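# Close the fridge with carton and three bottles inside

## Task

Get the refrigerator door fully closed, with the carton and all three bottles inside it and every bottle standing upright. The task fails if a glass bottle drops any real distance, if the door is swung or banged hard in either direction, or if the robot tips over or is left leaning. Anything that stays in place only because the robot is holding it does not count.

## Robot and tools

ROBOT. TidyBot++ is a wheeled base, 0.54 m long, 0.50 m wide and 0.38 m tall, on four driven casters. It carries one seven-joint arm ending in a two-finger gripper. The shoulder sits 0.12 m ahead of the base centre and 0.68 m above the floor. There are two cameras: base_camera (644x364 pixels) on the base, and wrist_camera (fisheye, 644x476) on the hand, looking where the hand points. At the start the arm is folded with the hand pointing down. In that pose the hand reaches up to 0.08 m beyond the base front and the elbow rises to about 1.15 m.

FRAMES. The base frame has its origin on the floor below the base centre, with x forward, y to the left and z up. hand_pose is reported in this frame. It is the point halfway between the finger pads. Its own z axis runs out along the fingers, and the fingers close along its y axis. The odometry frame is the base frame as it was when the scene began. Heading is positive to the left and runs from -3.142 to 3.142. base_tilt is in degrees, with leaning forward and leaning right counted positive. Odometry counts wheel turns only, so wheel slip appears as travel and drifts over many moves.

execute_actions. Its argument "actions" is a list holding one action or none. An empty list moves nothing and just reports the state and images. An action may contain "base", "joints" and "speeds"; base and joint motions start at the same moment. "base" holds exactly one relative move, measured from where the base last reported itself. translate_m is a straight drive in metres, forward positive, from -2 to 2. strafe_m is a sideways slide in metres, left positive, from -2 to 2. rotate_rad is a turn on the spot in radians, counter-clockwise from above positive, from -6.3 to 6.3. "joints" holds absolute targets, not offsets, keyed by name: joint_1_rad through joint_7_rad in radians, plus gripper_pos. joint_2_rad is limited to -2.249..2.249, joint_4_rad to -2.579..2.579 and joint_6_rad to -2.099..2.099. joint_1_rad, joint_3_rad, joint_5_rad and joint_7_rad are unlimited, but they take the short way round, so split turns larger than half a revolution. joint_1_rad positive swings the arm clockwise seen from above, opposite to rotate_rad. gripper_pos runs from 0 (open) to 1 (closed); the pad gap is about 85 x (1 - gripper_pos) mm. "speeds" lowers top speeds for that action only. translate_m and strafe_m may be set from 0.05 to 0.5 m/s, and rotate_rad from 0.1 to 1.57 rad/s. The maximum is also the default. A base move needing more than 8.667 s is refused, and no action runs beyond 15 s. "cameras" lists base_camera, wrist_camera or "all". Omitted, null or ["all"] returns every camera; [] returns none. A bad key, an unknown camera or an out-of-range number rejects the whole call and nothing moves. A joint left out of an action may keep pushing toward its earlier target.

wait takes "seconds" from 0 to 10. It commands nothing and returns the same report as an empty action. zoom_image takes "camera" and "region" [x0, y0, x1, y1], in pixels from the top-left of that camera's latest full image. The region may be at most 504 by 504. finished_scene takes "scene", the current scene number. It ends the scene for good and reports success, so only call it once the door is shut and everything is resting on its own.

ARM GEOMETRY. The upper arm is 0.42 m, the forearm 0.31 m and the hand 0.31 m long, measured to the hand point. Set joint_1_rad = 0, joint_3_rad = 3.14 and joint_5_rad = 0, close to the start pose. The arm then stays in the vertical plane along base x. The tilts from vertical, forward positive, are: upper arm = joint_2_rad; forearm = joint_2_rad - joint_4_rad; hand = that minus joint_6_rad. For forward reach, add each length times sin(tilt); for height above the shoulder, add each length times cos(tilt). A hand pointing down can rise to about 0.94 m, and only near the base. Joints turn at up to 1.39 rad/s, or 1.22 rad/s for joints 5 to 7. Closed fingertips extend about 20 mm beyond the hand point.

READING RESULTS. The "pictures" line gives the order of the images. base_status and joint_status report how each motion ended. "done" means the target was reached; for the base it only means the wheels turned enough, even if the base stalled. "off_target" means the motion stopped short and may still be pushing. After "contact_stop" or "time_out" the part holds where it stopped. "joint command not followed" with a "cause:" line means arm targets were withheld, usually for self-collision. Joints then show "not_followed" and may be retried later. on_its_own lists uncommanded changes. motor_effort gives each motor's percent of maximum, with the peak of the last action in brackets; the readings are noisy and offset. A gripper "off_target" at 1 means something is held between the fingers. "ARM HIT" means a hard impact with the base or the arm itself. MOTOR HOT appears from 60 °C. OVER-TEMPERATURE FAULT appears at 75 °C, when the arm goes limp and affected keys read limit_stop_at_motor_heat; resend those targets.

ACCURACY. Friction and sag leave the hand a centimetre or two off, more when reaching far or carrying something. To correct, send each joint its last command + (wanted - read). Never command the reading itself while holding a load. Trust the camera images over hand_pose.

AVOID. Keep the arm from snagging at about 0.8 m height or above while the base drives, or the robot may tip. Sideways pushes on a raised hand can lift wheels. A blocked base pushes hard until it times out. Torque sensors fault when a joint goes over 104.5 N m (joints 1-4) or 51.3 N m (joints 5-7). The arm then freezes for 10 s and the rest of the call is skipped. Move the door slowly and never let it swing freely. Handle bottles gently so none falls or ends up lying down. A loose object may occasionally get a small nudge.

Each tool is called after "Emit:" as name(argument=value, ...) on one line, values as JSON.

## Session

I'll start by looking at the current state and the camera views.

Emit:
execute_actions(actions=[])

Scene clock: 0.00 s.
base_odometry: x=+0.000 y=+0.000 heading=+0.000 (m, m, rad; odometry frame)
base_tilt: forward=+0.0 right=-0.4 (deg)
base_status: not commanded
joint_positions: joint_1_rad=+0.000 joint_2_rad=-0.374 joint_3_rad=+3.096 joint_4_rad=-2.545 joint_5_rad=+0.034 joint_6_rad=-0.891 joint_7_rad=+1.573 gripper_pos=+0.000
joint_status: not commanded
motor_effort: joint_1_rad=+1 joint_2_rad=+0 joint_3_rad=+1 joint_4_rad=+15 joint_5_rad=+0 joint_6_rad=+1 joint_7_rad=+0 (%)
hand_pose: x=+0.2492 y=-0.0029 z=+0.5856 quat_wxyz=(+0.021, +0.998, +0.033, +0.040) (m; base frame)
pictures: base_camera, wrist_camera
Images, in order (width x height): base_camera 644x364, wrist_camera 644x476.

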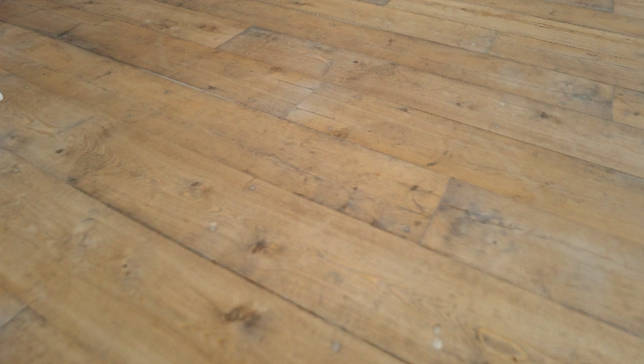

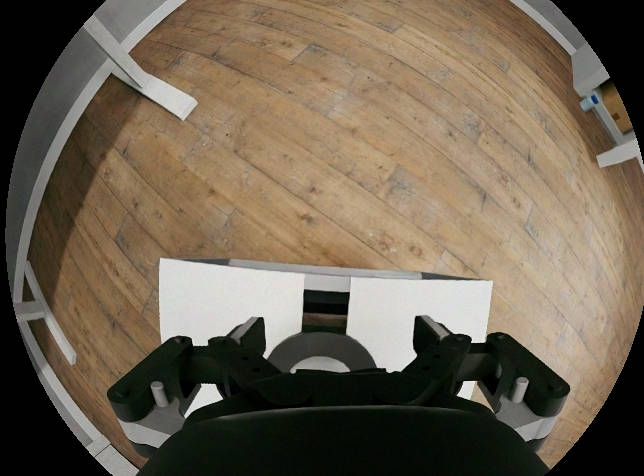

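Emit:
execute_actions(actions=[{"base": {"rotate_rad": -1.1}, "joints": {"joint_6_rad": 0.6}}])

Scene clock: 2.43 s.
base_odometry: x=+0.000 y=+0.000 heading=-1.099 (m, m, rad; odometry frame)
base_tilt: forward=+0.0 right=-0.3 (deg)
base_status: done
joint_positions: joint_1_rad=+0.000 joint_2_rad=-0.374 joint_3_rad=+3.096 joint_4_rad=-2.545 joint_5_rad=+0.034 joint_6_rad=+0.586 joint_7_rad=+1.573 gripper_pos=+0.000
joint_status: all done
motor_effort: joint_1_rad=+1(1) joint_2_rad=-5(5) joint_3_rad=+1(1) joint_4_rad=+18(19) joint_5_rad=-2(0) joint_6_rad=+9(10) joint_7_rad=+0(0) (%)
hand_pose: x=+0.5347 y=+0.0282 z=+0.8908 quat_wxyz=(-0.005, +0.711, +0.038, +0.702) (m; base frame)
pictures: base_camera, wrist_camera
camera_calibration (this result's frames):
wrist_camera: T_world_to_cam=[[0.124129, -0.991515, 0.0385988, -0.0581896], [-0.0276974, -0.0423467, -0.998719, 0.962779], [0.99188, 0.1229, -0.0327188, -0.367515], [0, 0, 0, 1]] pos_world=[0.39842, 0.0282423, 0.951767]
Images, in order (width x height): base_camera 644x364, wrist_camera 644x476.

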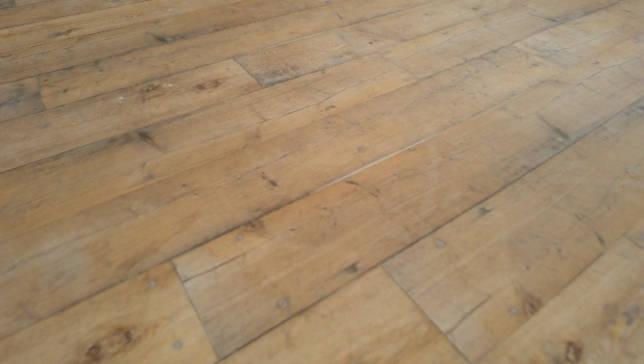

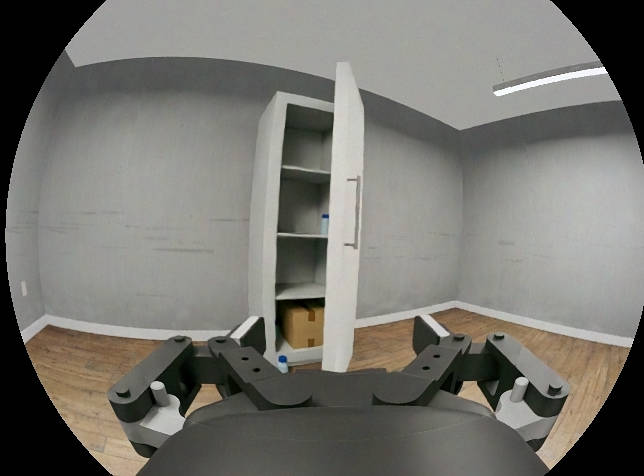

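Emit:
zoom_image(camera="wrist_camera", region=[220, 60, 420, 380])

Region (220, 60, 420, 380) of wrist_camera's 644x476 image, scaled by 1.575; it fills the left 315 columns of this view, and the rest is white.

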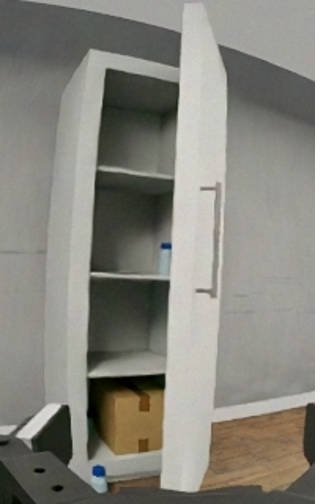

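Emit:
execute_actions(actions=[{"base": {"translate_m": 0.7}}])

Scene clock: 5.60 s.
base_odometry: x=+0.317 y=-0.624 heading=-1.100 (m, m, rad; odometry frame)
base_tilt: forward=+0.0 right=-0.4 (deg)
base_status: done
joint_positions: joint_1_rad=+0.000 joint_2_rad=-0.374 joint_3_rad=+3.096 joint_4_rad=-2.545 joint_5_rad=+0.034 joint_6_rad=+0.586 joint_7_rad=+1.573 gripper_pos=+0.000
joint_status: not commanded
motor_effort: joint_1_rad=+0(1) joint_2_rad=-5(8) joint_3_rad=+1(2) joint_4_rad=+19(19) joint_5_rad=-1(1) joint_6_rad=+9(10) joint_7_rad=+0(0) (%)
hand_pose: x=+0.5346 y=+0.0282 z=+0.8910 quat_wxyz=(-0.005, +0.711, +0.038, +0.702) (m; base frame)
pictures: base_camera, wrist_camera
camera_calibration (this result's frames):
wrist_camera: T_world_to_cam=[[0.124117, -0.991515, 0.0386354, -0.0582133], [-0.0274026, -0.0423467, -0.998727, 0.962749], [0.991889, 0.122901, -0.032426, -0.367716], [0, 0, 0, 1]] pos_world=[0.39834, 0.0282424, 0.951849]
Images, in order (width x height): base_camera 644x364, wrist_camera 644x476.

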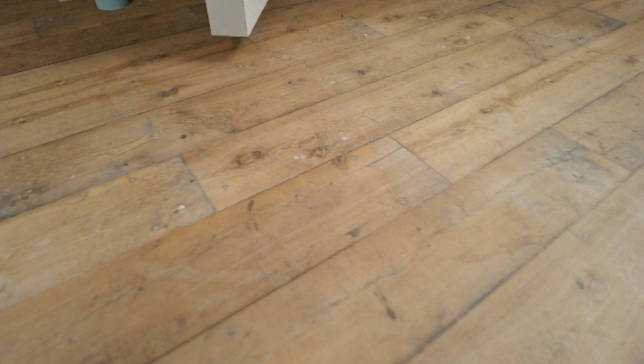

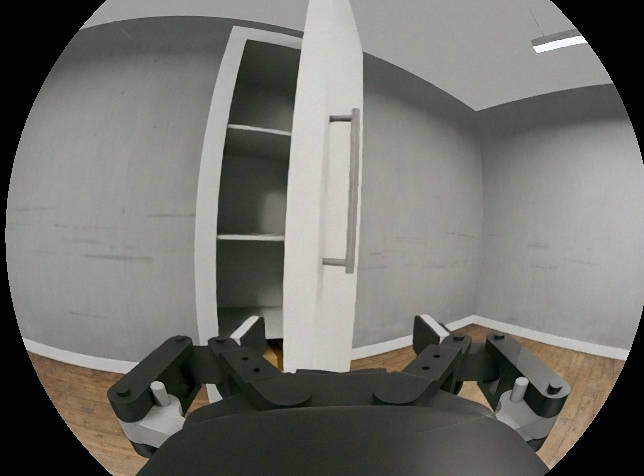

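Emit:
execute_actions(actions=[{"base": {"strafe_m": 0.5}}])

Scene clock: 8.23 s.
base_odometry: x=+0.763 y=-0.398 heading=-1.101 (m, m, rad; odometry frame)
base_tilt: forward=+0.0 right=-0.4 (deg)
base_status: done
joint_positions: joint_1_rad=+0.000 joint_2_rad=-0.374 joint_3_rad=+3.096 joint_4_rad=-2.545 joint_5_rad=+0.034 joint_6_rad=+0.586 joint_7_rad=+1.573 gripper_pos=+0.000
joint_status: not commanded
motor_effort: joint_1_rad=+1(0) joint_2_rad=-5(6) joint_3_rad=+1(3) joint_4_rad=+18(19) joint_5_rad=-1(2) joint_6_rad=+9(9) joint_7_rad=+0(0) (%)
hand_pose: x=+0.5346 y=+0.0282 z=+0.8910 quat_wxyz=(-0.005, +0.711, +0.038, +0.702) (m; base frame)
pictures: base_camera, wrist_camera
camera_calibration (this result's frames):
wrist_camera: T_world_to_cam=[[0.124117, -0.991515, 0.0386355, -0.0582134], [-0.0274023, -0.0423467, -0.998727, 0.962749], [0.991889, 0.122901, -0.0324257, -0.367716], [0, 0, 0, 1]] pos_world=[0.39834, 0.0282423, 0.951849]
Images, in order (width x height): base_camera 644x364, wrist_camera 644x476.

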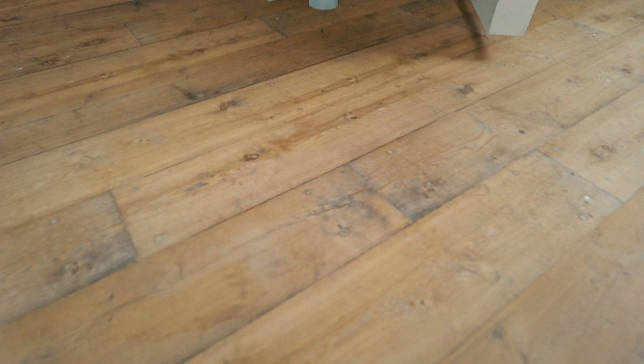

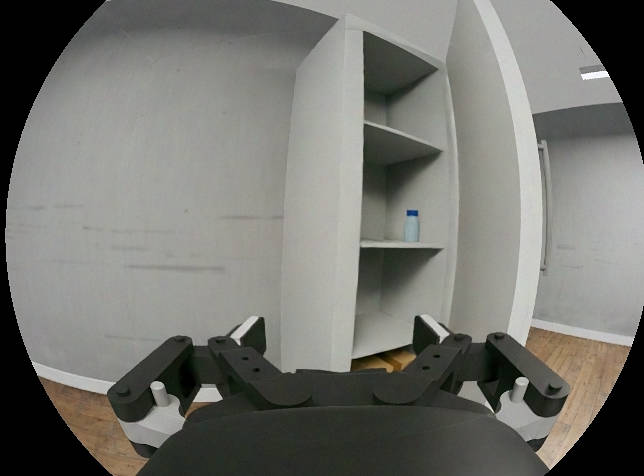

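Emit:
execute_actions(actions=[{"joints": {"joint_6_rad": 0.0}}], cameras=["wrist_camera"])

Scene clock: 9.33 s.
base_odometry: x=+0.763 y=-0.398 heading=-1.101 (m, m, rad; odometry frame)
base_tilt: forward=+0.0 right=-0.4 (deg)
base_status: not commanded
joint_positions: joint_1_rad=+0.000 joint_2_rad=-0.374 joint_3_rad=+3.096 joint_4_rad=-2.545 joint_5_rad=+0.034 joint_6_rad=+0.014 joint_7_rad=+1.573 gripper_pos=+0.000
joint_status: all done
motor_effort: joint_1_rad=+0(1) joint_2_rad=-4(5) joint_3_rad=+1(1) joint_4_rad=+18(20) joint_5_rad=-1(1) joint_6_rad=+7(10) joint_7_rad=+0(0) (%)
hand_pose: x=+0.4831 y=+0.0176 z=+0.7234 quat_wxyz=(+0.006, +0.880, +0.039, +0.473) (m; base frame)
pictures: wrist_camera
camera_calibration (this result's frames):
wrist_camera: T_world_to_cam=[[0.111148, -0.993789, 0.00535107, -0.0254754], [-0.563165, -0.0674203, -0.82359, 0.926072], [0.818835, 0.0885266, -0.567161, 0.150297], [0, 0, 0, 1]] pos_world=[0.401294, 0.0238135, 0.848082]
Images, in order (width x height): wrist_camera 644x476.

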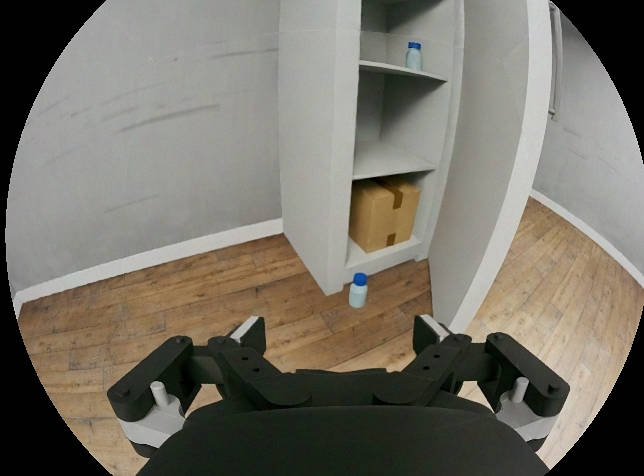

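Emit:
zoom_image(camera="wrist_camera", region=[270, 0, 570, 330])

Region (270, 0, 570, 330) of wrist_camera's 644x476 image, scaled by 1.527; it fills the left 458 columns of this view, and the rest is white.

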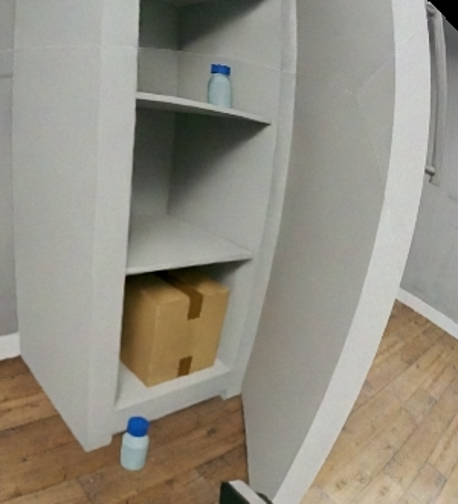

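Emit:
execute_actions(actions=[{"base": {"rotate_rad": 0.55}, "joints": {"joint_6_rad": 0.3}}], cameras=[])

Emit:
execute_actions(actions=[{"base": {"strafe_m": -0.7}}])

Scene clock: 12.00 s.
base_odometry: x=+0.763 y=-0.398 heading=-0.551 (m, m, rad; odometry frame)
base_tilt: forward=+0.0 right=-0.3 (deg)
base_status: done
joint_positions: joint_1_rad=+0.000 joint_2_rad=-0.374 joint_3_rad=+3.096 joint_4_rad=-2.541 joint_5_rad=+0.034 joint_6_rad=+0.285 joint_7_rad=+1.573 gripper_pos=+0.000
joint_status: all done
motor_effort: joint_1_rad=+1(0) joint_2_rad=-5(7) joint_3_rad=+1(2) joint_4_rad=+18(20) joint_5_rad=-1(2) joint_6_rad=+9(11) joint_7_rad=+0(0) (%)
hand_pose: x=+0.5208 y=+0.0233 z=+0.8016 quat_wxyz=(+0.001, +0.807, +0.039, +0.589) (m; base frame)
pictures: none
No camera images: the call's "cameras" was empty. Leave "cameras" out to get every camera's image.

Scene clock: 14.77 s.
base_odometry: x=+0.398 y=-0.995 heading=-0.550 (m, m, rad; odometry frame)
base_tilt: forward=+0.0 right=-0.3 (deg)
base_status: done
joint_positions: joint_1_rad=+0.000 joint_2_rad=-0.374 joint_3_rad=+3.096 joint_4_rad=-2.541 joint_5_rad=+0.034 joint_6_rad=+0.285 joint_7_rad=+1.573 gripper_pos=+0.000
joint_status: not commanded
motor_effort: joint_1_rad=+1(1) joint_2_rad=-5(6) joint_3_rad=+1(2) joint_4_rad=+18(18) joint_5_rad=-1(2) joint_6_rad=+9(9) joint_7_rad=+0(0) (%)
hand_pose: x=+0.5208 y=+0.0233 z=+0.8016 quat_wxyz=(+0.001, +0.807, +0.039, +0.589) (m; base frame)
pictures: base_camera, wrist_camera
camera_calibration (this result's frames):
wrist_camera: T_world_to_cam=[[0.11967, -0.992601, 0.0205439, -0.0410691], [-0.317329, -0.0578487, -0.946549, 0.982427], [0.940734, 0.106755, -0.321904, -0.0972079], [0, 0, 0, 1]] pos_world=[0.408115, 0.0264443, 0.899468]
Images, in order (width x height): base_camera 644x364, wrist_camera 644x476.

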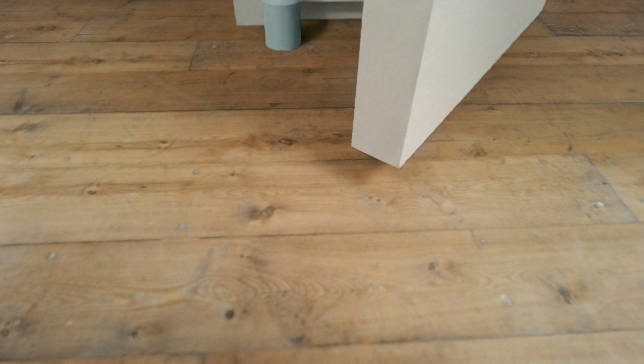

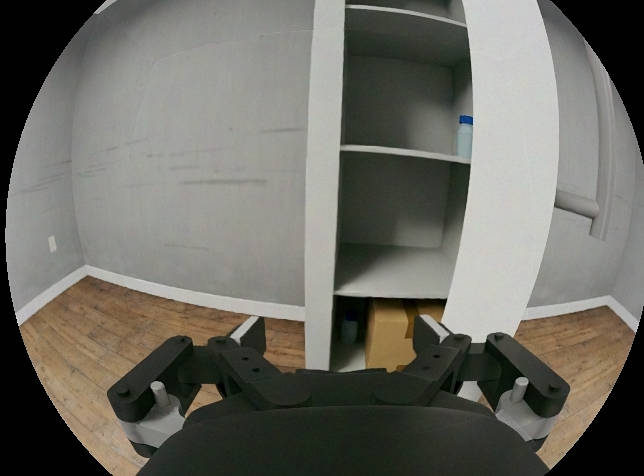

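Emit:
execute_actions(actions=[{"base": {"translate_m": -0.15}, "joints": {"joint_1_rad": 0.0, "joint_2_rad": 2.1, "joint_3_rad": 3.14, "joint_4_rad": -0.398, "joint_5_rad": 0.0, "joint_6_rad": 0.498, "joint_7_rad": 1.571, "gripper_pos": 0.0}}])

Scene clock: 19.37 s.
base_odometry: x=+0.270 y=-0.916 heading=-0.550 (m, m, rad; odometry frame)
base_tilt: forward=+0.0 right=-0.3 (deg)
base_status: done
joint_positions: joint_1_rad=+0.000 joint_2_rad=+2.088 joint_3_rad=+3.118 joint_4_rad=-0.421 joint_5_rad=+0.031 joint_6_rad=+0.463 joint_7_rad=+1.573 gripper_pos=+0.000
joint_status: all done
motor_effort: joint_1_rad=+0(1) joint_2_rad=-50(59) joint_3_rad=-1(1) joint_4_rad=+14(19) joint_5_rad=-1(1) joint_6_rad=+8(9) joint_7_rad=+0(1) (%)
hand_pose: x=+0.9476 y=+0.0085 z=+0.0781 quat_wxyz=(-0.004, +0.854, +0.006, +0.521) (m; base frame)
pictures: base_camera, wrist_camera
camera_calibration (this result's frames):
wrist_camera: T_world_to_cam=[[0.0676485, -0.997086, -0.0352531, -0.0381904], [-0.47061, -0.000732909, -0.882341, 0.571972], [0.879744, 0.0762795, -0.469288, -0.660458], [0, 0, 0, 1]] pos_world=[0.852793, 0.0127195, 0.193383]
Images, in order (width x height): base_camera 644x364, wrist_camera 644x476.

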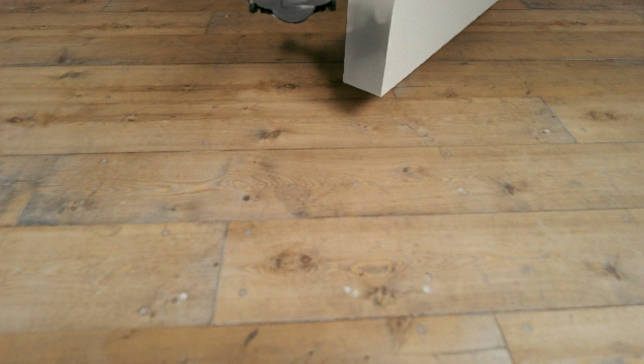

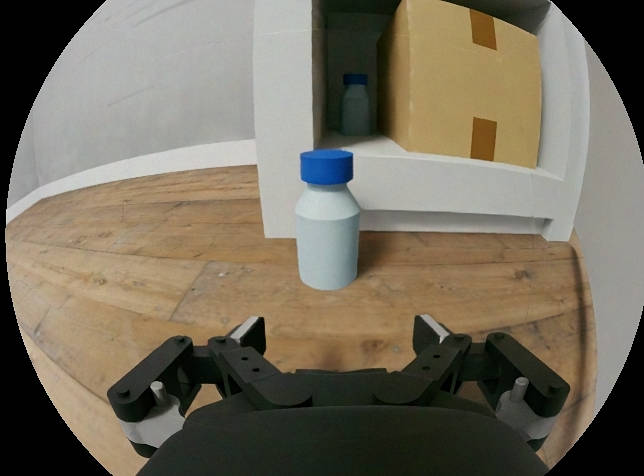

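Emit:
execute_actions(actions=[{"base": {"strafe_m": 0.03}}], cameras=[])

Emit:
execute_actions(actions=[{"base": {"translate_m": 0.1}, "speeds": {"translate_m": 0.15}}])

Scene clock: 20.80 s.
base_odometry: x=+0.285 y=-0.891 heading=-0.550 (m, m, rad; odometry frame)
base_tilt: forward=+0.1 right=-0.4 (deg)
base_status: done
joint_positions: joint_1_rad=-0.006 joint_2_rad=+2.088 joint_3_rad=+3.120 joint_4_rad=-0.420 joint_5_rad=+0.029 joint_6_rad=+0.463 joint_7_rad=+1.573 gripper_pos=+0.000
joint_status: not commanded
motor_effort: joint_1_rad=+1(3) joint_2_rad=-50(51) joint_3_rad=-1(1) joint_4_rad=+15(15) joint_5_rad=-1(1) joint_6_rad=+8(8) joint_7_rad=+0(0) (%)
hand_pose: x=+0.9479 y=+0.0133 z=+0.0786 quat_wxyz=(-0.005, +0.853, +0.009, +0.521) (m; base frame)
pictures: none
No camera images: the call's "cameras" was empty. Leave "cameras" out to get every camera's image.

Scene clock: 22.13 s.
base_odometry: x=+0.370 y=-0.943 heading=-0.550 (m, m, rad; odometry frame)
base_tilt: forward=+0.1 right=-0.3 (deg)
base_status: done
joint_positions: joint_1_rad=-0.006 joint_2_rad=+2.091 joint_3_rad=+3.120 joint_4_rad=-0.415 joint_5_rad=+0.029 joint_6_rad=+0.464 joint_7_rad=+1.573 gripper_pos=+0.000
joint_status: not commanded
motor_effort: joint_1_rad=+1(2) joint_2_rad=-50(52) joint_3_rad=-1(1) joint_4_rad=+14(16) joint_5_rad=-1(1) joint_6_rad=+9(9) joint_7_rad=+1(0) (%)
hand_pose: x=+0.9480 y=+0.0132 z=+0.0785 quat_wxyz=(-0.005, +0.853, +0.009, +0.522) (m; base frame)
pictures: base_camera, wrist_camera
camera_calibration (this result's frames):
wrist_camera: T_world_to_cam=[[0.0736552, -0.996701, -0.0340874, -0.0393487], [-0.467179, -0.00428581, -0.884153, 0.56938], [0.88109, 0.0810473, -0.465953, -0.662609], [0, 0, 0, 1]] pos_world=[0.852719, 0.0169241, 0.193333]
Images, in order (width x height): base_camera 644x364, wrist_camera 644x476.

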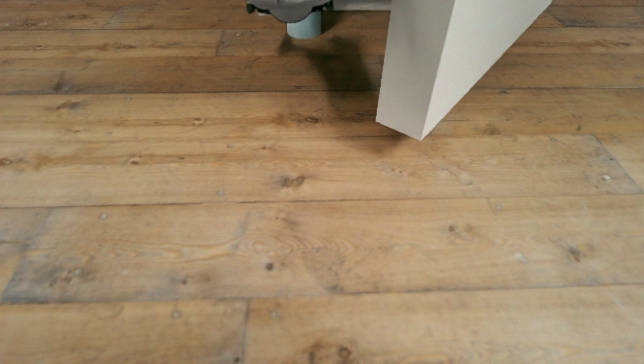

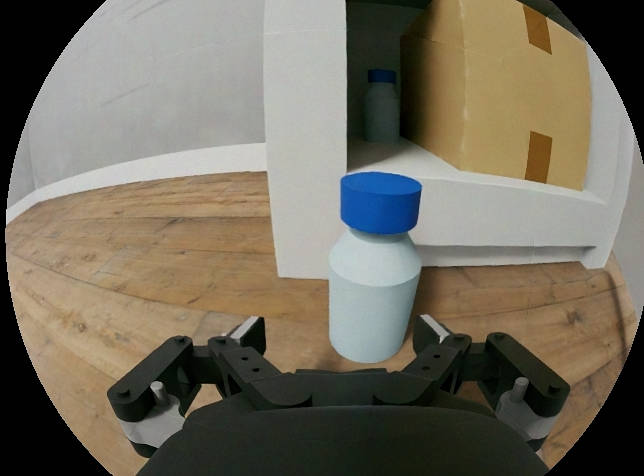

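Emit:
execute_actions(actions=[{"base": {"strafe_m": -0.028}, "speeds": {"strafe_m": 0.1}}], cameras=["wrist_camera"])

Scene clock: 23.10 s.
base_odometry: x=+0.356 y=-0.967 heading=-0.549 (m, m, rad; odometry frame)
base_tilt: forward=+0.0 right=-0.4 (deg)
base_status: done
joint_positions: joint_1_rad=+0.002 joint_2_rad=+2.091 joint_3_rad=+3.121 joint_4_rad=-0.415 joint_5_rad=+0.029 joint_6_rad=+0.464 joint_7_rad=+1.573 gripper_pos=+0.000
joint_status: not commanded
motor_effort: joint_1_rad=+1(5) joint_2_rad=-50(51) joint_3_rad=-1(1) joint_4_rad=+14(14) joint_5_rad=-1(1) joint_6_rad=+8(9) joint_7_rad=+0(0) (%)
hand_pose: x=+0.9480 y=+0.0063 z=+0.0784 quat_wxyz=(-0.003, +0.853, +0.006, +0.522) (m; base frame)
pictures: wrist_camera
camera_calibration (this result's frames):
wrist_camera: T_world_to_cam=[[0.065804, -0.997273, -0.0333988, -0.0388588], [-0.467198, -0.0012172, -0.884152, 0.569371], [0.881701, 0.0737846, -0.466004, -0.662648], [0, 0, 0, 1]] pos_world=[0.852823, 0.0108334, 0.193315]
Images, in order (width x height): wrist_camera 644x476.

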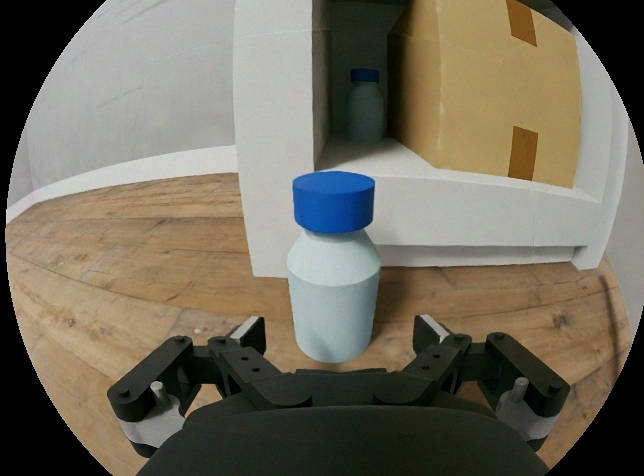

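Emit:
execute_actions(actions=[{"base": {"translate_m": 0.09}, "speeds": {"translate_m": 0.08}}])

Scene clock: 24.87 s.
base_odometry: x=+0.433 y=-1.014 heading=-0.550 (m, m, rad; odometry frame)
base_tilt: forward=+0.1 right=-0.3 (deg)
base_status: done
joint_positions: joint_1_rad=+0.002 joint_2_rad=+2.093 joint_3_rad=+3.121 joint_4_rad=-0.415 joint_5_rad=+0.029 joint_6_rad=+0.465 joint_7_rad=+1.573 gripper_pos=+0.000
joint_status: not commanded
motor_effort: joint_1_rad=+1(4) joint_2_rad=-50(53) joint_3_rad=+0(1) joint_4_rad=+14(16) joint_5_rad=-1(2) joint_6_rad=+8(9) joint_7_rad=+0(0) (%)
hand_pose: x=+0.9473 y=+0.0063 z=+0.0774 quat_wxyz=(-0.003, +0.853, +0.006, +0.522) (m; base frame)
pictures: base_camera, wrist_camera
camera_calibration (this result's frames):
wrist_camera: T_world_to_cam=[[0.0658052, -0.997272, -0.033452, -0.0388145], [-0.467915, -0.00123063, -0.883772, 0.568734], [0.88132, 0.0738095, -0.46672, -0.662059], [0, 0, 0, 1]] pos_world=[0.852159, 0.0108576, 0.192337]
Images, in order (width x height): base_camera 644x364, wrist_camera 644x476.

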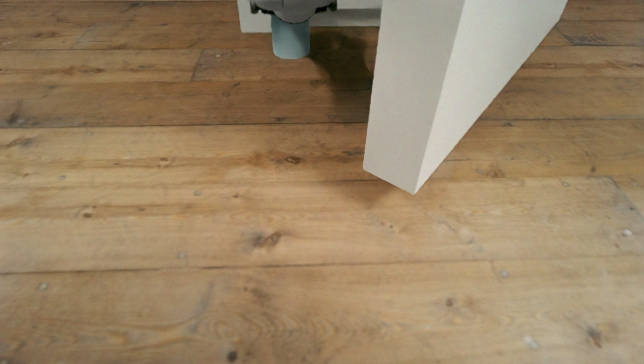

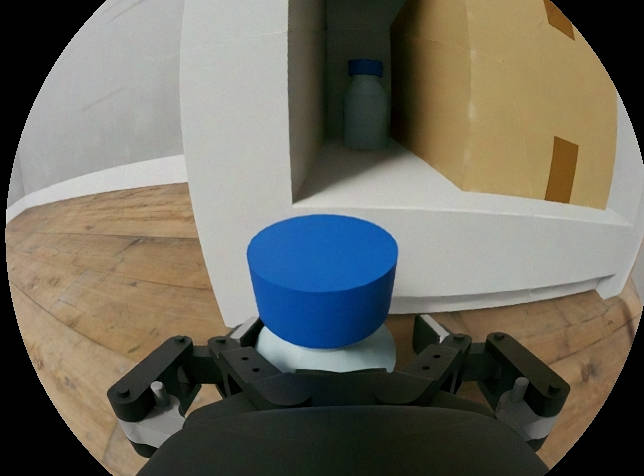

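Emit:
execute_actions(actions=[{"joints": {"gripper_pos": 1.0}}])

Scene clock: 26.07 s.
base_odometry: x=+0.433 y=-1.014 heading=-0.550 (m, m, rad; odometry frame)
base_tilt: forward=+0.1 right=-0.4 (deg)
base_status: not commanded
joint_positions: joint_1_rad=+0.002 joint_2_rad=+2.093 joint_3_rad=+3.121 joint_4_rad=-0.414 joint_5_rad=+0.029 joint_6_rad=+0.466 joint_7_rad=+1.573 gripper_pos=+0.235
joint_status: gripper_pos off_target (ended at +0.235, target +1.000)
motor_effort: joint_1_rad=+0(2) joint_2_rad=-50(51) joint_3_rad=-1(0) joint_4_rad=+15(15) joint_5_rad=-1(1) joint_6_rad=+9(9) joint_7_rad=+0(0) (%)
hand_pose: x=+0.9476 y=+0.0063 z=+0.0779 quat_wxyz=(-0.003, +0.852, +0.006, +0.523) (m; base frame)
pictures: base_camera, wrist_camera
camera_calibration (this result's frames):
wrist_camera: T_world_to_cam=[[0.0657007, -0.997278, -0.0334642, -0.0387446], [-0.466208, -0.00102807, -0.884674, 0.567819], [0.882232, 0.0737251, -0.465007, -0.663065], [0, 0, 0, 1]] pos_world=[0.852245, 0.0108292, 0.192708]
Images, in order (width x height): base_camera 644x364, wrist_camera 644x476.

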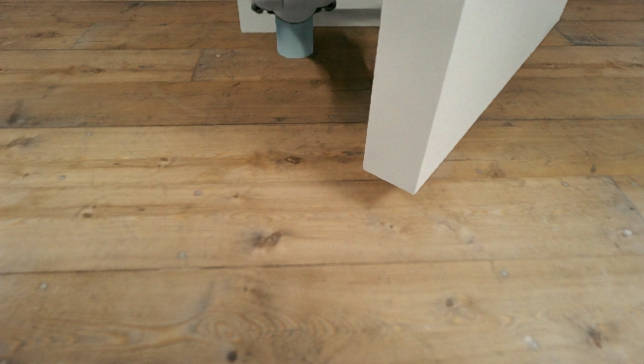

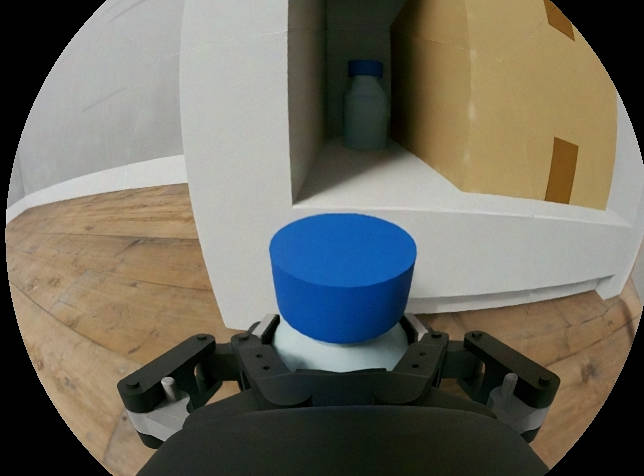

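Emit:
execute_actions(actions=[{"base": {"translate_m": -0.12}, "speeds": {"translate_m": 0.15}, "joints": {"gripper_pos": 1.0}}], cameras=[])

Emit:
execute_actions(actions=[{"joints": {"joint_2_rad": 0.682, "joint_4_rad": -1.805, "joint_6_rad": 0.447, "gripper_pos": 1.0}}])

Scene clock: 27.80 s.
base_odometry: x=+0.331 y=-0.952 heading=-0.550 (m, m, rad; odometry frame)
base_tilt: forward=+0.0 right=-0.3 (deg)
base_status: done
joint_positions: joint_1_rad=+0.001 joint_2_rad=+2.094 joint_3_rad=+3.121 joint_4_rad=-0.414 joint_5_rad=+0.029 joint_6_rad=+0.466 joint_7_rad=+1.573 gripper_pos=+0.235
joint_status: gripper_pos off_target (ended at +0.235, target +1.000)
motor_effort: joint_1_rad=+0(4) joint_2_rad=-49(54) joint_3_rad=-1(1) joint_4_rad=+14(16) joint_5_rad=-1(0) joint_6_rad=+8(10) joint_7_rad=+0(0) (%)
hand_pose: x=+0.9474 y=+0.0065 z=+0.0776 quat_wxyz=(-0.003, +0.852, +0.006, +0.523) (m; base frame)
pictures: none
No camera images: the call's "cameras" was empty. Leave "cameras" out to get every camera's image.

Scene clock: 30.50 s.
base_odometry: x=+0.331 y=-0.952 heading=-0.550 (m, m, rad; odometry frame)
base_tilt: forward=+0.0 right=-0.3 (deg)
base_status: not commanded
joint_positions: joint_1_rad=+0.001 joint_2_rad=+0.719 joint_3_rad=+3.121 joint_4_rad=-1.798 joint_5_rad=+0.029 joint_6_rad=+0.466 joint_7_rad=+1.573 gripper_pos=+0.235
joint_status: gripper_pos off_target (ended at +0.235, target +1.000); the others done
motor_effort: joint_1_rad=+0(1) joint_2_rad=-46(62) joint_3_rad=-1(0) joint_4_rad=+17(17) joint_5_rad=-1(1) joint_6_rad=+11(11) joint_7_rad=+0(0) (%)
hand_pose: x=+0.8556 y=+0.0169 z=+0.5998 quat_wxyz=(-0.008, +0.855, +0.018, +0.519) (m; base frame)
pictures: base_camera, wrist_camera
camera_calibration (this result's frames):
wrist_camera: T_world_to_cam=[[0.0911697, -0.995375, -0.0302682, -0.0283985], [-0.474773, -0.0167278, -0.87995, 0.991374], [0.875374, 0.0945952, -0.474102, -0.329052], [0, 0, 0, 1]] pos_world=[0.76131, 0.0194431, 0.715495]
Images, in order (width x height): base_camera 644x364, wrist_camera 644x476.

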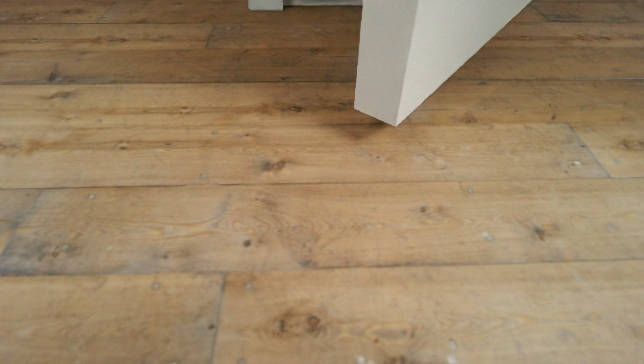

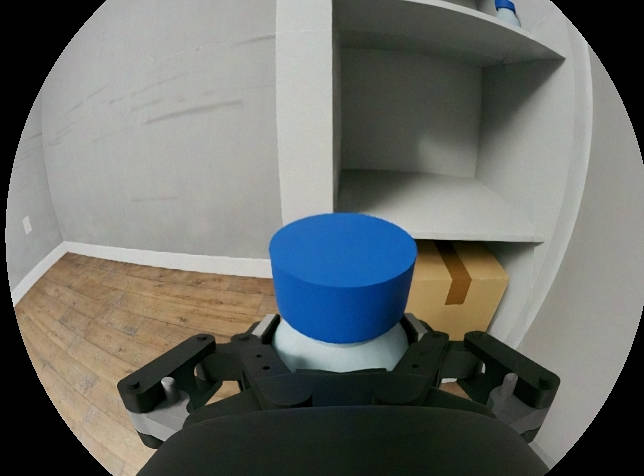

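Emit:
execute_actions(actions=[{"base": {"strafe_m": 0.35}, "speeds": {"strafe_m": 0.3}, "joints": {"joint_2_rad": 0.58, "joint_4_rad": -1.755, "joint_6_rad": 0.33, "gripper_pos": 1.0}}], cameras=[])

Emit:
execute_actions(actions=[{"base": {"rotate_rad": -0.35}, "speeds": {"rotate_rad": 0.5}, "joints": {"gripper_pos": 1.0}}])

Scene clock: 34.07 s.
base_odometry: x=+0.513 y=-0.653 heading=-0.550 (m, m, rad; odometry frame)
base_tilt: forward=+0.0 right=-0.4 (deg)
base_status: done
joint_positions: joint_1_rad=+0.000 joint_2_rad=+0.609 joint_3_rad=+3.129 joint_4_rad=-1.783 joint_5_rad=+0.028 joint_6_rad=+0.348 joint_7_rad=+1.573 gripper_pos=+0.235
joint_status: gripper_pos off_target (ended at +0.235, target +1.000); the others done
motor_effort: joint_1_rad=+1(4) joint_2_rad=-45(49) joint_3_rad=+0(2) joint_4_rad=+18(19) joint_5_rad=-1(2) joint_6_rad=+11(11) joint_7_rad=+0(0) (%)
hand_pose: x=+0.8508 y=+0.0123 z=+0.6554 quat_wxyz=(-0.002, +0.853, +0.017, +0.522) (m; base frame)
pictures: none
No camera images: the call's "cameras" was empty. Leave "cameras" out to get every camera's image.

Scene clock: 35.63 s.
base_odometry: x=+0.513 y=-0.653 heading=-0.900 (m, m, rad; odometry frame)
base_tilt: forward=+0.1 right=-0.3 (deg)
base_status: done
joint_positions: joint_1_rad=+0.003 joint_2_rad=+0.609 joint_3_rad=+3.139 joint_4_rad=-1.783 joint_5_rad=+0.027 joint_6_rad=+0.347 joint_7_rad=+1.573 gripper_pos=+0.235
joint_status: gripper_pos off_target (ended at +0.235, target +1.000)
motor_effort: joint_1_rad=+1(6) joint_2_rad=-44(47) joint_3_rad=+0(3) joint_4_rad=+18(19) joint_5_rad=-1(1) joint_6_rad=+11(12) joint_7_rad=+0(0) (%)
hand_pose: x=+0.8508 y=+0.0038 z=+0.6550 quat_wxyz=(+0.003, +0.853, +0.014, +0.521) (m; base frame)
pictures: base_camera, wrist_camera
camera_calibration (this result's frames):
wrist_camera: T_world_to_cam=[[0.0733919, -0.997171, -0.0162619, -0.0333531], [-0.46919, -0.0201347, -0.882867, 1.03464], [0.880042, 0.0724253, -0.469341, -0.304455], [0, 0, 0, 1]] pos_world=[0.755823, 0.00962356, 0.770012]
Images, in order (width x height): base_camera 644x364, wrist_camera 644x476.

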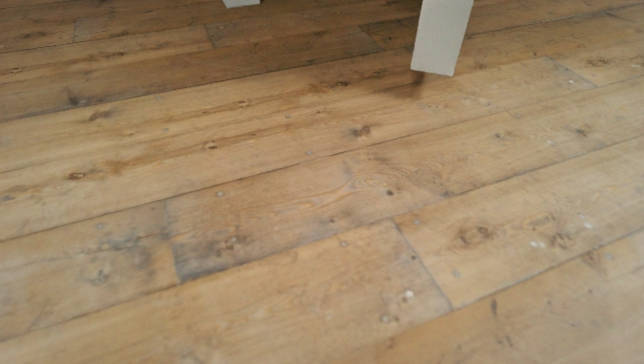

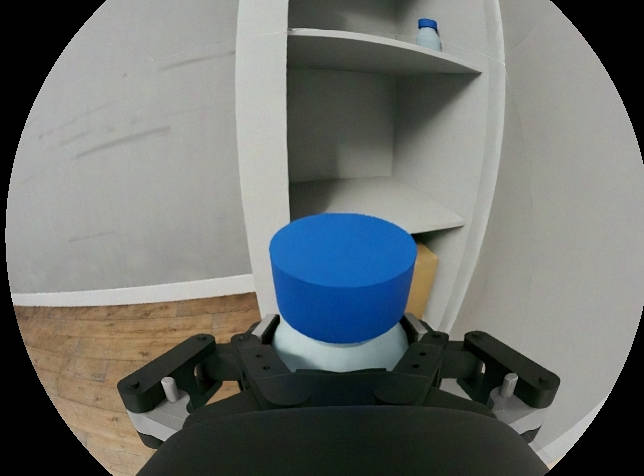

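Emit:
execute_actions(actions=[{"base": {"strafe_m": -0.06}, "speeds": {"strafe_m": 0.15}, "joints": {"gripper_pos": 1.0}}], cameras=[])

Emit:
execute_actions(actions=[{"base": {"translate_m": 0.3}, "speeds": {"translate_m": 0.2}, "joints": {"gripper_pos": 1.0}}])

Scene clock: 37.00 s.
base_odometry: x=+0.466 y=-0.690 heading=-0.901 (m, m, rad; odometry frame)
base_tilt: forward=+0.0 right=-0.3 (deg)
base_status: done
joint_positions: joint_1_rad=+0.006 joint_2_rad=+0.609 joint_3_rad=+3.140 joint_4_rad=-1.783 joint_5_rad=+0.027 joint_6_rad=+0.347 joint_7_rad=+1.573 gripper_pos=+0.235
joint_status: gripper_pos off_target (ended at +0.235, target +1.000)
motor_effort: joint_1_rad=+1(3) joint_2_rad=-44(45) joint_3_rad=+0(2) joint_4_rad=+18(19) joint_5_rad=-1(1) joint_6_rad=+11(11) joint_7_rad=+0(0) (%)
hand_pose: x=+0.8508 y=+0.0009 z=+0.6550 quat_wxyz=(+0.004, +0.853, +0.012, +0.521) (m; base frame)
pictures: none
No camera images: the call's "cameras" was empty. Leave "cameras" out to get every camera's image.

Scene clock: 39.27 s.
base_odometry: x=+0.652 y=-0.926 heading=-0.901 (m, m, rad; odometry frame)
base_tilt: forward=+0.1 right=-0.3 (deg)
base_status: done
joint_positions: joint_1_rad=+0.006 joint_2_rad=+0.609 joint_3_rad=+3.140 joint_4_rad=-1.782 joint_5_rad=+0.027 joint_6_rad=+0.345 joint_7_rad=+1.573 gripper_pos=+0.235
joint_status: gripper_pos off_target (ended at +0.235, target +1.000)
motor_effort: joint_1_rad=+1(2) joint_2_rad=-44(46) joint_3_rad=+0(1) joint_4_rad=+18(20) joint_5_rad=-1(1) joint_6_rad=+11(11) joint_7_rad=+0(0) (%)
hand_pose: x=+0.8509 y=+0.0010 z=+0.6550 quat_wxyz=(+0.004, +0.853, +0.012, +0.521) (m; base frame)
pictures: base_camera, wrist_camera
camera_calibration (this result's frames):
wrist_camera: T_world_to_cam=[[0.0696067, -0.997452, -0.0156106, -0.0333344], [-0.469817, -0.0189734, -0.88256, 1.03498], [0.880015, 0.0687662, -0.469941, -0.303911], [0, 0, 0, 1]] pos_world=[0.756019, 0.00728647, 0.770092]
Images, in order (width x height): base_camera 644x364, wrist_camera 644x476.

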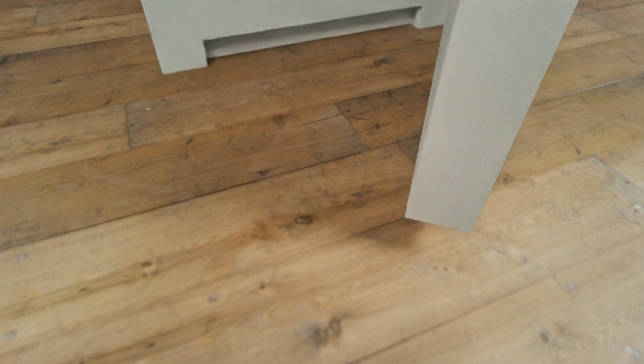

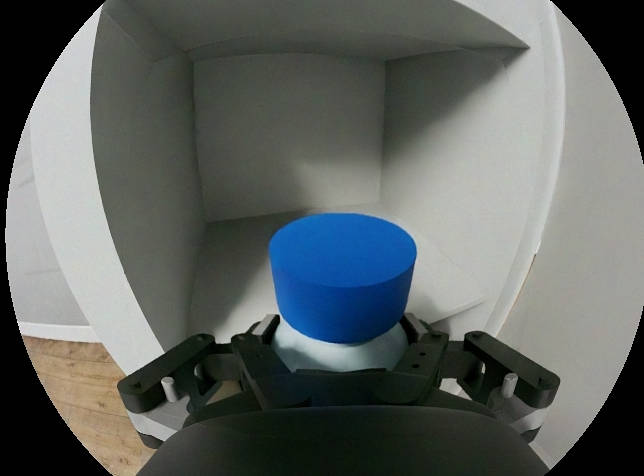

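Emit:
execute_actions(actions=[{"joints": {"joint_2_rad": 0.90, "joint_4_rad": -1.144, "joint_6_rad": 0.036, "gripper_pos": 1.0}}], cameras=["wrist_camera"])

Scene clock: 41.23 s.
base_odometry: x=+0.652 y=-0.926 heading=-0.901 (m, m, rad; odometry frame)
base_tilt: forward=+0.1 right=-0.4 (deg)
base_status: not commanded
joint_positions: joint_1_rad=+0.006 joint_2_rad=+0.916 joint_3_rad=+3.140 joint_4_rad=-1.183 joint_5_rad=+0.027 joint_6_rad=+0.054 joint_7_rad=+1.573 gripper_pos=+0.235
joint_status: gripper_pos off_target (ended at +0.235, target +1.000); the others done
motor_effort: joint_1_rad=+0(1) joint_2_rad=-57(59) joint_3_rad=+0(0) joint_4_rad=+22(22) joint_5_rad=-1(1) joint_6_rad=+10(11) joint_7_rad=+0(0) (%)
hand_pose: x=+1.0013 y=-0.0024 z=+0.6378 quat_wxyz=(+0.008, +0.853, +0.011, +0.521) (m; base frame)
pictures: wrist_camera
camera_calibration (this result's frames):
wrist_camera: T_world_to_cam=[[0.0630595, -0.997948, -0.0110673, -0.0437896], [-0.469324, -0.0198658, -0.882803, 1.09002], [0.880772, 0.0608632, -0.469614, -0.445064], [0, 0, 0, 1]] pos_world=[0.906335, 0.00504255, 0.752784]
Images, in order (width x height): wrist_camera 644x476.

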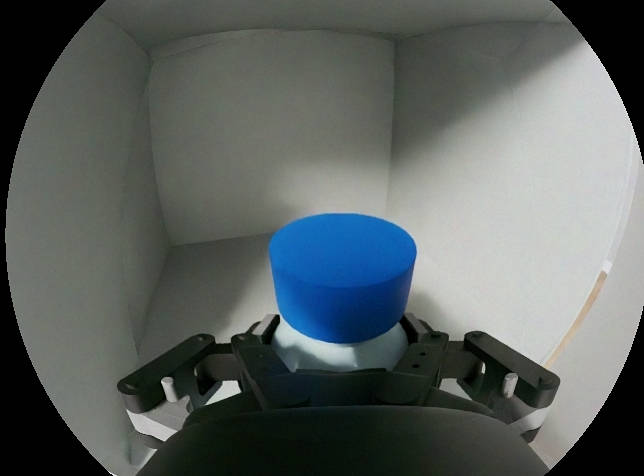

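Emit:
execute_actions(actions=[{"base": {"translate_m": 0.13}, "speeds": {"translate_m": 0.1}, "joints": {"gripper_pos": 1.0}}])

Scene clock: 43.40 s.
base_odometry: x=+0.733 y=-1.028 heading=-0.902 (m, m, rad; odometry frame)
base_tilt: forward=+0.1 right=-0.3 (deg)
base_status: done
joint_positions: joint_1_rad=+0.006 joint_2_rad=+0.917 joint_3_rad=+3.140 joint_4_rad=-1.178 joint_5_rad=+0.027 joint_6_rad=+0.053 joint_7_rad=+1.573 gripper_pos=+0.235
joint_status: gripper_pos off_target (ended at +0.235, target +1.000)
motor_effort: joint_1_rad=+1(3) joint_2_rad=-58(59) joint_3_rad=+0(2) joint_4_rad=+22(22) joint_5_rad=-1(1) joint_6_rad=+11(11) joint_7_rad=+0(1) (%)
hand_pose: x=+1.0024 y=-0.0023 z=+0.6392 quat_wxyz=(+0.008, +0.853, +0.011, +0.522) (m; base frame)
pictures: base_camera, wrist_camera
camera_calibration (this result's frames):
wrist_camera: T_world_to_cam=[[0.0631114, -0.997947, -0.0108928, -0.0439735], [-0.467242, -0.019901, -0.883905, 1.09034], [0.881874, 0.0608741, -0.467539, -0.447817], [0, 0, 0, 1]] pos_world=[0.907146, 0.00507611, 0.753907]
Images, in order (width x height): base_camera 644x364, wrist_camera 644x476.

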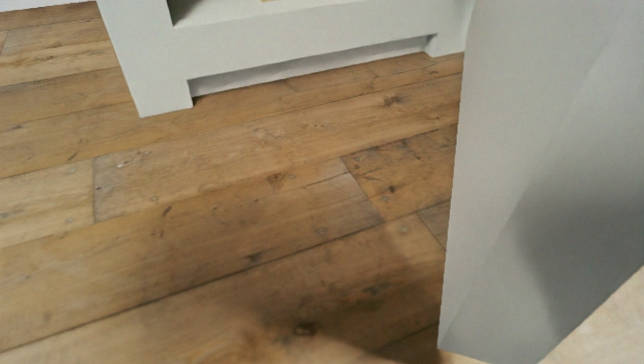

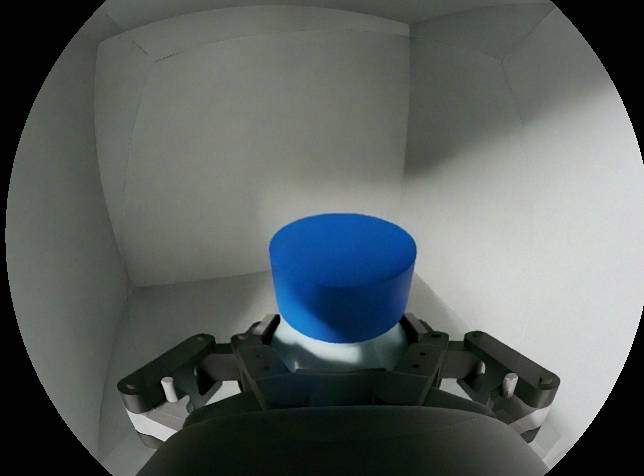

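Emit:
execute_actions(actions=[{"joints": {"joint_2_rad": 1.0, "joint_6_rad": 0.135, "gripper_pos": 1.0}}], cameras=["wrist_camera"])

Scene clock: 44.47 s.
base_odometry: x=+0.733 y=-1.028 heading=-0.902 (m, m, rad; odometry frame)
base_tilt: forward=+0.0 right=-0.4 (deg)
base_status: not commanded
joint_positions: joint_1_rad=+0.006 joint_2_rad=+0.986 joint_3_rad=+3.140 joint_4_rad=-1.168 joint_5_rad=+0.027 joint_6_rad=+0.100 joint_7_rad=+1.573 gripper_pos=+0.236
joint_status: gripper_pos off_target (ended at +0.236, target +1.000); the others done
motor_effort: joint_1_rad=+0(4) joint_2_rad=-54(58) joint_3_rad=-1(2) joint_4_rad=+19(22) joint_5_rad=-1(1) joint_6_rad=+9(11) joint_7_rad=+0(1) (%)
hand_pose: x=+1.0078 y=-0.0021 z=+0.5961 quat_wxyz=(+0.007, +0.856, +0.011, +0.517) (m; base frame)
pictures: wrist_camera
camera_calibration (this result's frames):
wrist_camera: T_world_to_cam=[[0.0636061, -0.997892, -0.0129111, -0.0438169], [-0.47769, -0.0190841, -0.878321, 1.06208], [0.876223, 0.0620341, -0.477897, -0.460917], [0, 0, 0, 1]] pos_world=[0.913999, 0.00513691, 0.712013]
Images, in order (width x height): wrist_camera 644x476.

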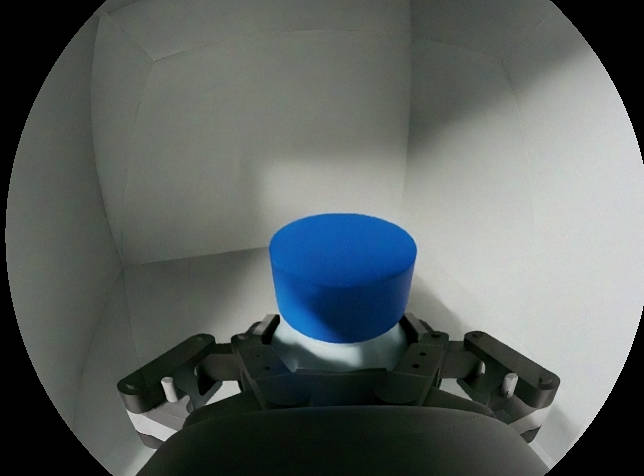

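Emit:
execute_actions(actions=[{"joints": {"joint_2_rad": 0.986, "gripper_pos": 0.0}}], cameras=["wrist_camera"])

Scene clock: 45.63 s.
base_odometry: x=+0.733 y=-1.028 heading=-0.902 (m, m, rad; odometry frame)
base_tilt: forward=+0.1 right=-0.4 (deg)
base_status: not commanded
joint_positions: joint_1_rad=+0.006 joint_2_rad=+0.986 joint_3_rad=+3.140 joint_4_rad=-1.165 joint_5_rad=+0.027 joint_6_rad=+0.101 joint_7_rad=+1.573 gripper_pos=+0.000
joint_status: all done
motor_effort: joint_1_rad=+0(1) joint_2_rad=-53(56) joint_3_rad=+0(1) joint_4_rad=+18(20) joint_5_rad=-1(1) joint_6_rad=+8(10) joint_7_rad=+0(0) (%)
hand_pose: x=+1.0089 y=-0.0021 z=+0.5978 quat_wxyz=(+0.007, +0.855, +0.011, +0.519) (m; base frame)
pictures: wrist_camera
camera_calibration (this result's frames):
wrist_camera: T_world_to_cam=[[0.063645, -0.997892, -0.0126912, -0.0440407], [-0.474841, -0.019095, -0.879864, 1.06207], [0.877767, 0.0620253, -0.475055, -0.464317], [0, 0, 0, 1]] pos_world=[0.91468, 0.00513179, 0.713341]
Images, in order (width x height): wrist_camera 644x476.

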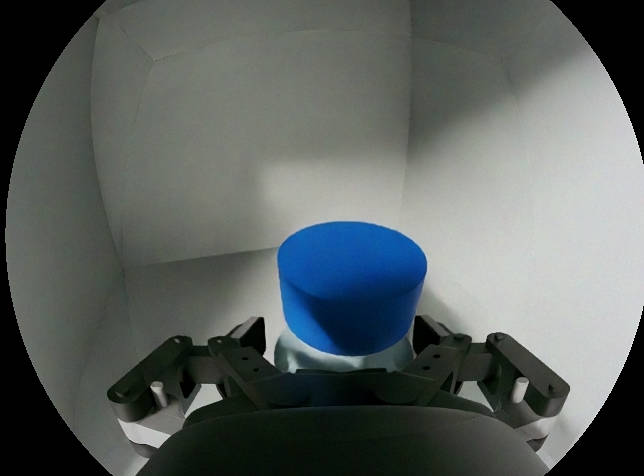

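Emit:
execute_actions(actions=[{"base": {"translate_m": -0.35}, "speeds": {"translate_m": 0.15}}])

Scene clock: 50.90 s.
base_odometry: x=+0.516 y=-0.753 heading=-0.903 (m, m, rad; odometry frame)
base_tilt: forward=+0.0 right=-0.4 (deg)
base_status: done
joint_positions: joint_1_rad=+0.006 joint_2_rad=+0.986 joint_3_rad=+3.140 joint_4_rad=-1.162 joint_5_rad=+0.027 joint_6_rad=+0.102 joint_7_rad=+1.573 gripper_pos=+0.000
joint_status: not commanded
motor_effort: joint_1_rad=+0(3) joint_2_rad=-53(55) joint_3_rad=-1(1) joint_4_rad=+18(19) joint_5_rad=-1(1) joint_6_rad=+8(9) joint_7_rad=+0(0) (%)
hand_pose: x=+1.0099 y=-0.0021 z=+0.5995 quat_wxyz=(+0.007, +0.854, +0.011, +0.520) (m; base frame)
pictures: base_camera, wrist_camera
camera_calibration (this result's frames):
wrist_camera: T_world_to_cam=[[0.0637228, -0.99789, -0.0124399, -0.044306], [-0.471327, -0.0191056, -0.881752, 1.06166], [0.879654, 0.0620509, -0.47155, -0.468366], [0, 0, 0, 1]] pos_world=[0.915215, 0.00513384, 0.714716]
Images, in order (width x height): base_camera 644x364, wrist_camera 644x476.

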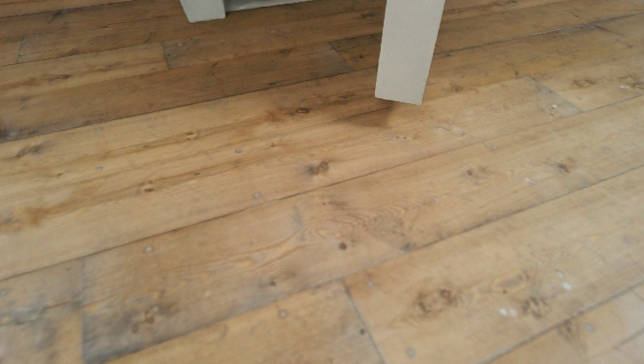

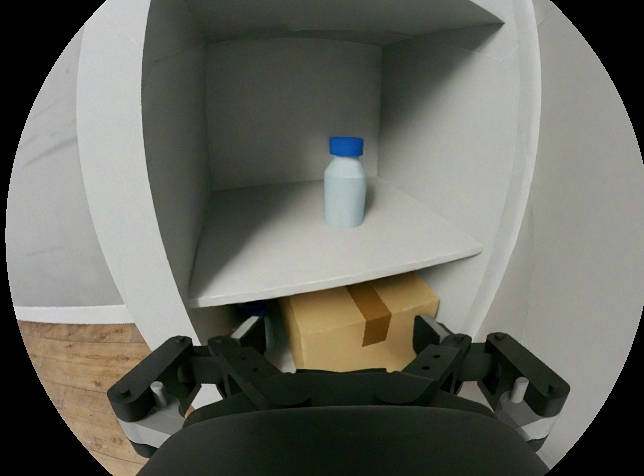

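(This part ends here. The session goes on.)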